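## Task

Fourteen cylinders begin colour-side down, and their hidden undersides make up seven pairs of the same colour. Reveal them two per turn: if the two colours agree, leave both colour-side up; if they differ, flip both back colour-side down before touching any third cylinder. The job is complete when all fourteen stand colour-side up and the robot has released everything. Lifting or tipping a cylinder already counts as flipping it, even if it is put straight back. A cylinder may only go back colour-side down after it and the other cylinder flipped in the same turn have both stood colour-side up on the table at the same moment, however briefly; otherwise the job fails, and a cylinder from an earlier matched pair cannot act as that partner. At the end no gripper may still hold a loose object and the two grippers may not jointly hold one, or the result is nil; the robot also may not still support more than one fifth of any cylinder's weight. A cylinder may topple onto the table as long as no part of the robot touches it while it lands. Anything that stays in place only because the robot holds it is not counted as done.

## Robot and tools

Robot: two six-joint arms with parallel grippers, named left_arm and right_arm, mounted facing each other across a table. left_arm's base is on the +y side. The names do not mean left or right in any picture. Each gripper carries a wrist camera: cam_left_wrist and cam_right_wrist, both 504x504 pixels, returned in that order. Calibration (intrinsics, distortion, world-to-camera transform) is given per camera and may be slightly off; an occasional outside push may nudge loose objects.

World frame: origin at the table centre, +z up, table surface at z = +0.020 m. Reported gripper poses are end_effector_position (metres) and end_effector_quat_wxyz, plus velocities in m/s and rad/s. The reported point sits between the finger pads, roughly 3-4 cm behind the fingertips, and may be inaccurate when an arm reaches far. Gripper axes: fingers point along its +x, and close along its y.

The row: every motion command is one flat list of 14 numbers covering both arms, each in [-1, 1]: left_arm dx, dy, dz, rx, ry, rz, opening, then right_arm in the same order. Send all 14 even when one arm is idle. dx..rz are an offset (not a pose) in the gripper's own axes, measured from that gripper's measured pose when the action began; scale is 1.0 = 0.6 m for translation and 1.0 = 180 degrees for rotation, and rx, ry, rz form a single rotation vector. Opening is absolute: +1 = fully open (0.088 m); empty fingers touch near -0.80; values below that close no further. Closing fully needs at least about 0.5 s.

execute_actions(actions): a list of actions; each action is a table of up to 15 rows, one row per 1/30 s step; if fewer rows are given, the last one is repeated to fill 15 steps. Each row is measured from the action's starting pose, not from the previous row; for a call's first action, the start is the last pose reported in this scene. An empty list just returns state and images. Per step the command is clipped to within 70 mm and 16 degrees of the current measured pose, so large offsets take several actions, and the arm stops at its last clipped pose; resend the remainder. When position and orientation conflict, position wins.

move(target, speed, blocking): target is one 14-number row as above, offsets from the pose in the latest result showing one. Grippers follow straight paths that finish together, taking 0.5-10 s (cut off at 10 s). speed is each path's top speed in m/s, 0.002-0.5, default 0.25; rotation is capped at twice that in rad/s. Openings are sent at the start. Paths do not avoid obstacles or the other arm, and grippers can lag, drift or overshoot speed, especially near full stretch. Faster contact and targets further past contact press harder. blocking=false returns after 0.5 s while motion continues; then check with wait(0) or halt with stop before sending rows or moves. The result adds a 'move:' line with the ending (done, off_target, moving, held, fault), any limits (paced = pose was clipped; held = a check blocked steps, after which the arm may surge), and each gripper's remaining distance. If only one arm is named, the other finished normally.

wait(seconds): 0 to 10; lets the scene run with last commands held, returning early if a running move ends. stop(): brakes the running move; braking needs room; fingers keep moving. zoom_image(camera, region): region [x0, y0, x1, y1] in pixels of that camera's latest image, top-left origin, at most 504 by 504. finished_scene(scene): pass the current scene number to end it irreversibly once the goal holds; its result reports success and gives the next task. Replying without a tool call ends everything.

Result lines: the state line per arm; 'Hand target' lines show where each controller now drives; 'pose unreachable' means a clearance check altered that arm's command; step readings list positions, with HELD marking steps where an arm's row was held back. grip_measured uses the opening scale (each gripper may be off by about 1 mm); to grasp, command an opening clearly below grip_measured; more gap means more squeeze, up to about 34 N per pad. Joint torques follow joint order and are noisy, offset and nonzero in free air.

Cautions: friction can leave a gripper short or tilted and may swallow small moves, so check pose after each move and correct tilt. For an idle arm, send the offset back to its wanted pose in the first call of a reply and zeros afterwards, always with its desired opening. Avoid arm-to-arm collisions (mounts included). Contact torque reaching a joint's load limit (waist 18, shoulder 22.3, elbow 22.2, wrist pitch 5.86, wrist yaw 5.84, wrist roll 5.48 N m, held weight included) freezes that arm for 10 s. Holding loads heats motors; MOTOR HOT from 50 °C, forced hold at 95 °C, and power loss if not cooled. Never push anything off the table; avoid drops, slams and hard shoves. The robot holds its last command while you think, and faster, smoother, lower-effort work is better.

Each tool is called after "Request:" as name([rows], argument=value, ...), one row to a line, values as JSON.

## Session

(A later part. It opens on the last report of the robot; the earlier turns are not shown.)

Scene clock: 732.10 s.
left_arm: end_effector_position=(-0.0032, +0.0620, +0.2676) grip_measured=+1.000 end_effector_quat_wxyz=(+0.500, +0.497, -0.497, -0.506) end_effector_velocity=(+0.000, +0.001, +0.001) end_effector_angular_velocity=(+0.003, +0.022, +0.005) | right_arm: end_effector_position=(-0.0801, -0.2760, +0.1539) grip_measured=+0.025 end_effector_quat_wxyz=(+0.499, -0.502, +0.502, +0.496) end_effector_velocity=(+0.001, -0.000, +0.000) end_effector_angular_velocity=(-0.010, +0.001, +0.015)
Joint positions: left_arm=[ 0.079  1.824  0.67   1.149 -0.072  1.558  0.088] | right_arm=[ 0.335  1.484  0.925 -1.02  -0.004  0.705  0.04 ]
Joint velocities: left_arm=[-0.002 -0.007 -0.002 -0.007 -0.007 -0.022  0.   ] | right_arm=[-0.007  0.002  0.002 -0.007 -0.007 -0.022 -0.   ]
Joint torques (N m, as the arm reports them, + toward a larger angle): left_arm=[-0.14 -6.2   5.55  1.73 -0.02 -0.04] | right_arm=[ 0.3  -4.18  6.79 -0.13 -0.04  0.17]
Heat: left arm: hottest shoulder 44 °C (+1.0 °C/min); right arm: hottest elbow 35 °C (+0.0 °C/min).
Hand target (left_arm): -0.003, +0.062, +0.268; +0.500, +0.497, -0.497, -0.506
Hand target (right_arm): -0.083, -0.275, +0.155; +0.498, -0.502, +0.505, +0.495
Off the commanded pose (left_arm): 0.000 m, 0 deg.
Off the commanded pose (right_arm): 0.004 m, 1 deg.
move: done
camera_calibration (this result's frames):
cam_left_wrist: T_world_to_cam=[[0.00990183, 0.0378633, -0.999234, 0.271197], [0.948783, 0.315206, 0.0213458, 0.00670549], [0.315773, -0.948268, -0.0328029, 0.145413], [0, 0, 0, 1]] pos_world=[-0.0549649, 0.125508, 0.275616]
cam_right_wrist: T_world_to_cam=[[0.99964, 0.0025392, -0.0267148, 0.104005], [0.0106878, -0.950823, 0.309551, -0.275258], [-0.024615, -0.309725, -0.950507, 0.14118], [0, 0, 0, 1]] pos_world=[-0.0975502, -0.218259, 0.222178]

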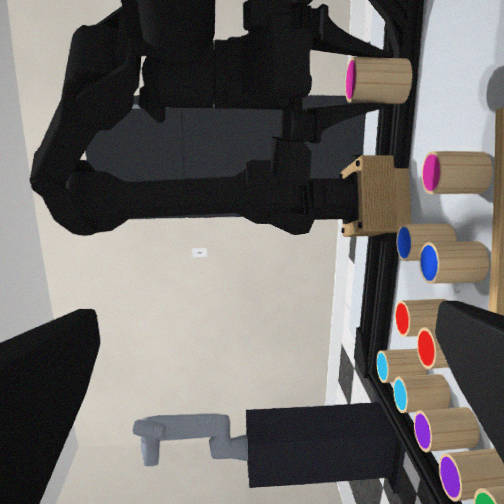

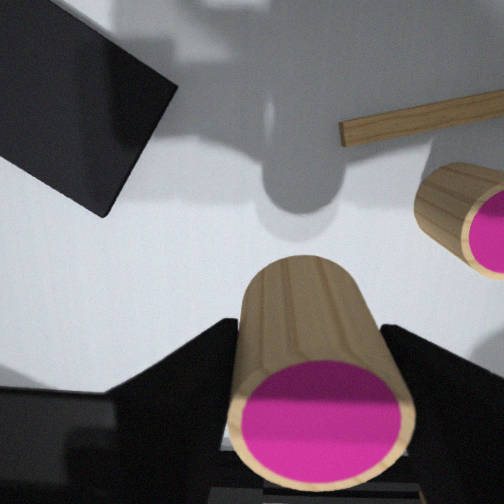

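Request:
move(target=[0,0,0,0,0,0,1,0.143,0,0,0,0,0,-0.3], speed=0.07)

Request:
execute_actions([
  [[0,0,0,0,0,0,1,0,0,0,0,0,0,0.5]],
  [[0,0,0,0,0,0,1,0,0,0,0,0,0,0.5]],
])

Request:
move(target=[0,0,0,0,0,-0.2,1,-0.13,0,0,0,0,0,0.5], speed=0.2)

Scene clock: 735.47 s.
left_arm: end_effector_position=(-0.0032, +0.0620, +0.2675) grip_measured=+1.000 end_effector_quat_wxyz=(+0.500, +0.497, -0.497, -0.506) end_effector_velocity=(+0.000, +0.001, -0.001) end_effector_angular_velocity=(+0.007, -0.008, +0.005) | right_arm: end_effector_position=(-0.0816, -0.2746, +0.0768) grip_measured=+0.025 end_effector_quat_wxyz=(+0.499, -0.498, +0.502, +0.501) end_effector_velocity=(+0.005, -0.005, -0.003) end_effector_angular_velocity=(-0.021, -0.009, +0.000)
Joint positions: left_arm=[ 0.079  1.825  0.67   1.149 -0.072  1.558  0.088] | right_arm=[ 0.335  1.639  0.729 -0.656 -0.006  0.705  0.04 ]
Joint velocities: left_arm=[-0.002 -0.002 -0.002 -0.007 -0.007  0.007  0.   ] | right_arm=[-0.007  0.002 -0.012 -0.007 -0.007 -0.007 -0.   ]
Joint torques (N m, as the arm reports them, + toward a larger angle): left_arm=[-0.2  -6.18  5.5   1.76  0.   -0.05] | right_arm=[ 0.23 -3.38  2.4   2.01  0.06  0.03]
Heat: left arm: hottest shoulder 44 °C (-1.0 °C/min); right arm: hottest elbow 35 °C (+0.0 °C/min).
Hand target (left_arm): -0.003, +0.062, +0.268; +0.500, +0.497, -0.497, -0.506
Hand target (right_arm): -0.080, -0.277, +0.069; +0.499, -0.502, +0.502, +0.496
Off the commanded pose (left_arm): 0.000 m, 0 deg.
Off the commanded pose (right_arm): 0.009 m, 1 deg.
move: off_target (right_arm)
camera_calibration (this result's frames):
cam_left_wrist: T_world_to_cam=[[0.00993162, 0.0382433, -0.999219, 0.271004], [0.948782, 0.315198, 0.0214939, 0.006678], [0.315774, -0.948255, -0.0331541, 0.145481], [0, 0, 0, 1]] pos_world=[-0.0549667, 0.125485, 0.275472]
cam_right_wrist: T_world_to_cam=[[0.999341, 0.00283371, -0.0361923, 0.104152], [0.0135852, -0.953703, 0.300443, -0.249896], [-0.0336654, -0.300737, -0.953113, 0.0702618], [0, 0, 0, 1]] pos_world=[-0.0983233, -0.217492, 0.145816]

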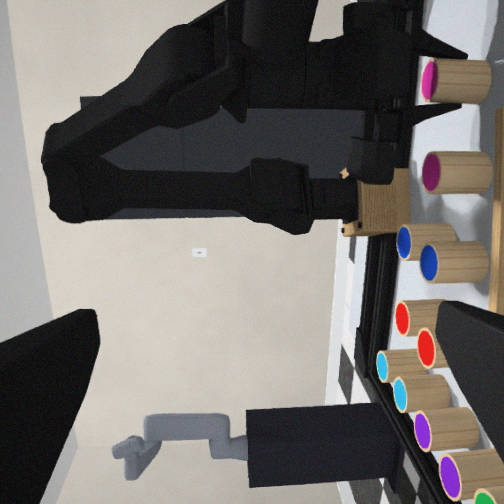

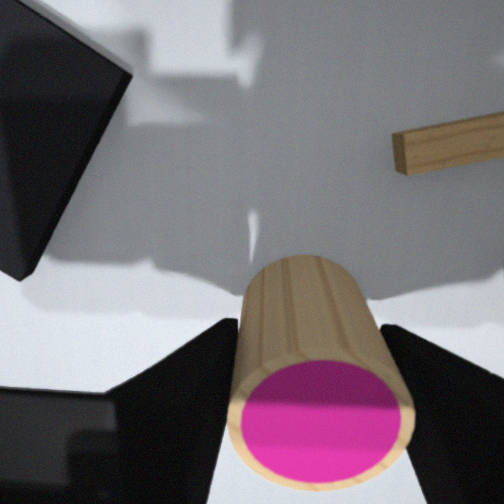

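Scene clock: 736.47 s.
left_arm: end_effector_position=(-0.0032, +0.0621, +0.2673) grip_measured=+1.000 end_effector_quat_wxyz=(+0.500, +0.497, -0.497, -0.506) end_effector_velocity=(+0.000, +0.001, -0.001) end_effector_angular_velocity=(+0.007, +0.007, +0.005) | right_arm: end_effector_position=(-0.0818, -0.2741, +0.0769) grip_measured=+0.500 end_effector_quat_wxyz=(+0.499, -0.497, +0.502, +0.502) end_effector_velocity=(-0.001, -0.003, +0.000) end_effector_angular_velocity=(-0.020, +0.012, +0.020)
Joint positions: left_arm=[ 0.079  1.825  0.67   1.149 -0.072  1.558  0.088] | right_arm=[ 0.335  1.639  0.729 -0.654 -0.005  0.705  0.063]
Joint velocities: left_arm=[-0.002 -0.002 -0.002 -0.007 -0.007 -0.007  0.   ] | right_arm=[-0.002 -0.002 -0.002 -0.007 -0.022 -0.022 -0.   ]
Joint torques (N m, as the arm reports them, + toward a larger angle): left_arm=[-0.08 -6.15  5.38  1.75  0.02 -0.02] | right_arm=[ 0.07 -5.63  4.48  0.13  0.02 -0.02]
Heat: left arm: hottest shoulder 44 °C (-1.0 °C/min); right arm: hottest elbow 35 °C (+0.0 °C/min).
Hand target (left_arm): -0.003, +0.062, +0.267; +0.500, +0.497, -0.497, -0.506
Hand target (right_arm): -0.082, -0.274, +0.077; +0.499, -0.497, +0.502, +0.502
Off the commanded pose (left_arm): 0.000 m, 0 deg.
Off the commanded pose (right_arm): 0.000 m, 0 deg.
Step readings (end_effector_position; steps 1 to 15: 1st action; 16 to 30: 2nd action):
0: left_arm (-0.0032, +0.0620, +0.2675) | right_arm (-0.0816, -0.2746, +0.0768)
1: left_arm (-0.0032, +0.0620, +0.2675) | right_arm (-0.0816, -0.2745, +0.0770)
2: left_arm (-0.0032, +0.0621, +0.2673) | right_arm (-0.0819, -0.2740, +0.0770)
4: left_arm (-0.0032, +0.0621, +0.2673) | right_arm (-0.0827, -0.2731, +0.0768)
8: left_arm (-0.0032, +0.0621, +0.2673) | right_arm (-0.0820, -0.2738, +0.0769)
15: left_arm (-0.0032, +0.0621, +0.2673) | right_arm (-0.0818, -0.2741, +0.0769)
16: left_arm (-0.0032, +0.0621, +0.2673) | right_arm (-0.0818, -0.2741, +0.0769)
17: left_arm (-0.0032, +0.0621, +0.2673) | right_arm (-0.0818, -0.2741, +0.0769)
19: left_arm (-0.0032, +0.0621, +0.2673) | right_arm (-0.0818, -0.2741, +0.0769)
23: left_arm (-0.0032, +0.0621, +0.2673) | right_arm (-0.0818, -0.2741, +0.0769)
30: end_effector_position above
camera_calibration (this result's frames):
cam_left_wrist: T_world_to_cam=[[0.00996142, 0.0386233, -0.999204, 0.270832], [0.948782, 0.31519, 0.0216421, 0.00661213], [0.315775, -0.948242, -0.0335053, 0.14564], [0, 0, 0, 1]] pos_world=[-0.054961, 0.125558, 0.275353]
cam_right_wrist: T_world_to_cam=[[0.999299, 0.0029223, -0.0373293, 0.104525], [0.0139236, -0.95446, 0.298013, -0.249446], [-0.0347584, -0.298324, -0.953832, 0.0711077], [0, 0, 0, 1]] pos_world=[-0.0985068, -0.217179, 0.146065]

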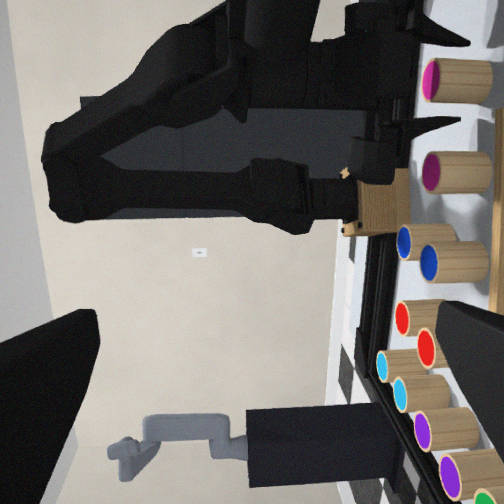

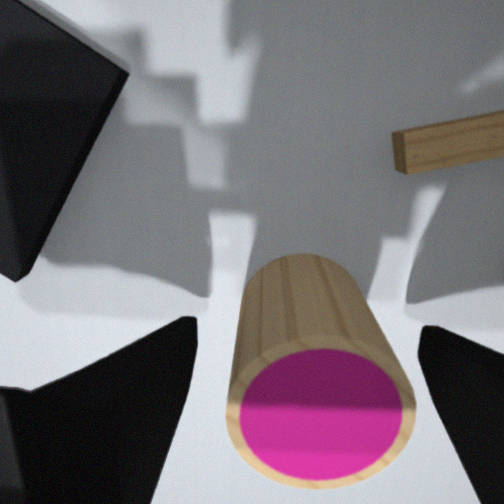

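Scene clock: 738.60 s.
left_arm: end_effector_position=(-0.0033, +0.0641, +0.2656) grip_measured=+1.000 end_effector_quat_wxyz=(+0.319, +0.628, -0.318, -0.635) end_effector_velocity=(-0.000, -0.000, +0.003) end_effector_angular_velocity=(-0.003, -0.007, +0.015) | right_arm: end_effector_position=(-0.0796, -0.2767, +0.1504) grip_measured=+0.500 end_effector_quat_wxyz=(+0.499, -0.503, +0.503, +0.496) end_effector_velocity=(+0.001, -0.002, -0.000) end_effector_angular_velocity=(-0.010, +0.001, +0.005)
Joint positions: left_arm=[ 0.086  1.654  1.087 -0.071 -0.05   1.524  0.088] | right_arm=[ 0.335  1.486  0.912 -1.006 -0.005  0.705  0.063]
Joint velocities: left_arm=[-0.007 -0.002  0.007 -0.007 -0.022 -0.007  0.   ] | right_arm=[-0.002 -0.002 -0.002 -0.007 -0.007 -0.007 -0.   ]
Joint torques (N m, as the arm reports them, + toward a larger angle): left_arm=[ 0.26 -5.77  8.3   1.38  0.21 -0.16] | right_arm=[-0.1  -6.17  6.77 -0.07  0.02 -0.06]
Heat: left arm: hottest shoulder 44 °C (-1.0 °C/min); right arm: hottest elbow 35 °C (+0.0 °C/min).
Hand target (left_arm): -0.003, +0.061, +0.267; +0.320, +0.626, -0.318, -0.636
Hand target (right_arm): -0.081, -0.274, +0.155; +0.499, -0.497, +0.502, +0.502
Off the commanded pose (left_arm): 0.003 m, 0 deg.
Off the commanded pose (right_arm): 0.005 m, 1 deg.
move: done
camera_calibration (this result's frames):
cam_left_wrist: T_world_to_cam=[[0.0172504, 0.619838, -0.78454, 0.174803], [0.949136, 0.236577, 0.207781, -0.0382951], [0.314395, -0.74822, -0.584229, 0.280965], [0, 0, 0, 1]] pos_world=[-0.0550021, 0.110934, 0.309245]
cam_right_wrist: T_world_to_cam=[[0.999645, 0.00251361, -0.0265145, 0.103358], [0.0106217, -0.950566, 0.310341, -0.274896], [-0.0244237, -0.310513, -0.950255, 0.1374], [0, 0, 0, 1]] pos_world=[-0.0970456, -0.218902, 0.218617]

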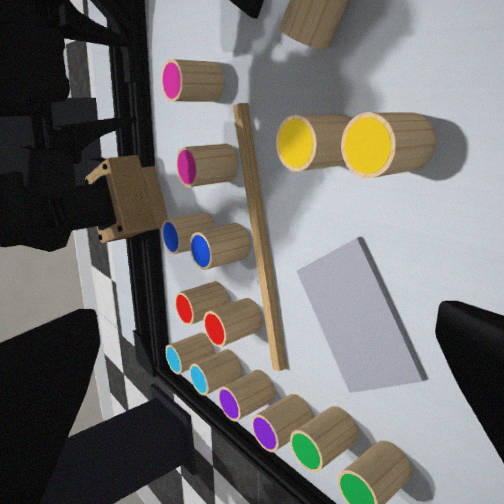

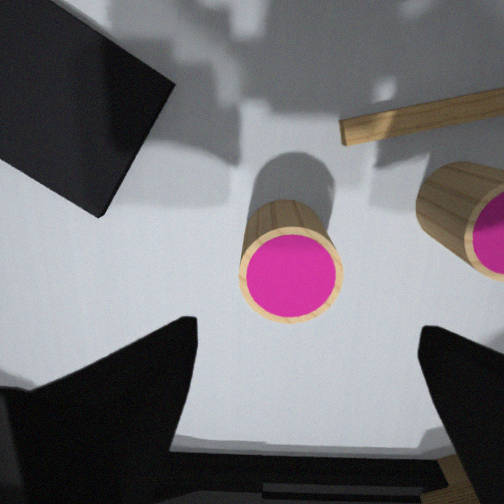

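Request:
finished_scene(scene=2)

The scene is finished: the task was done.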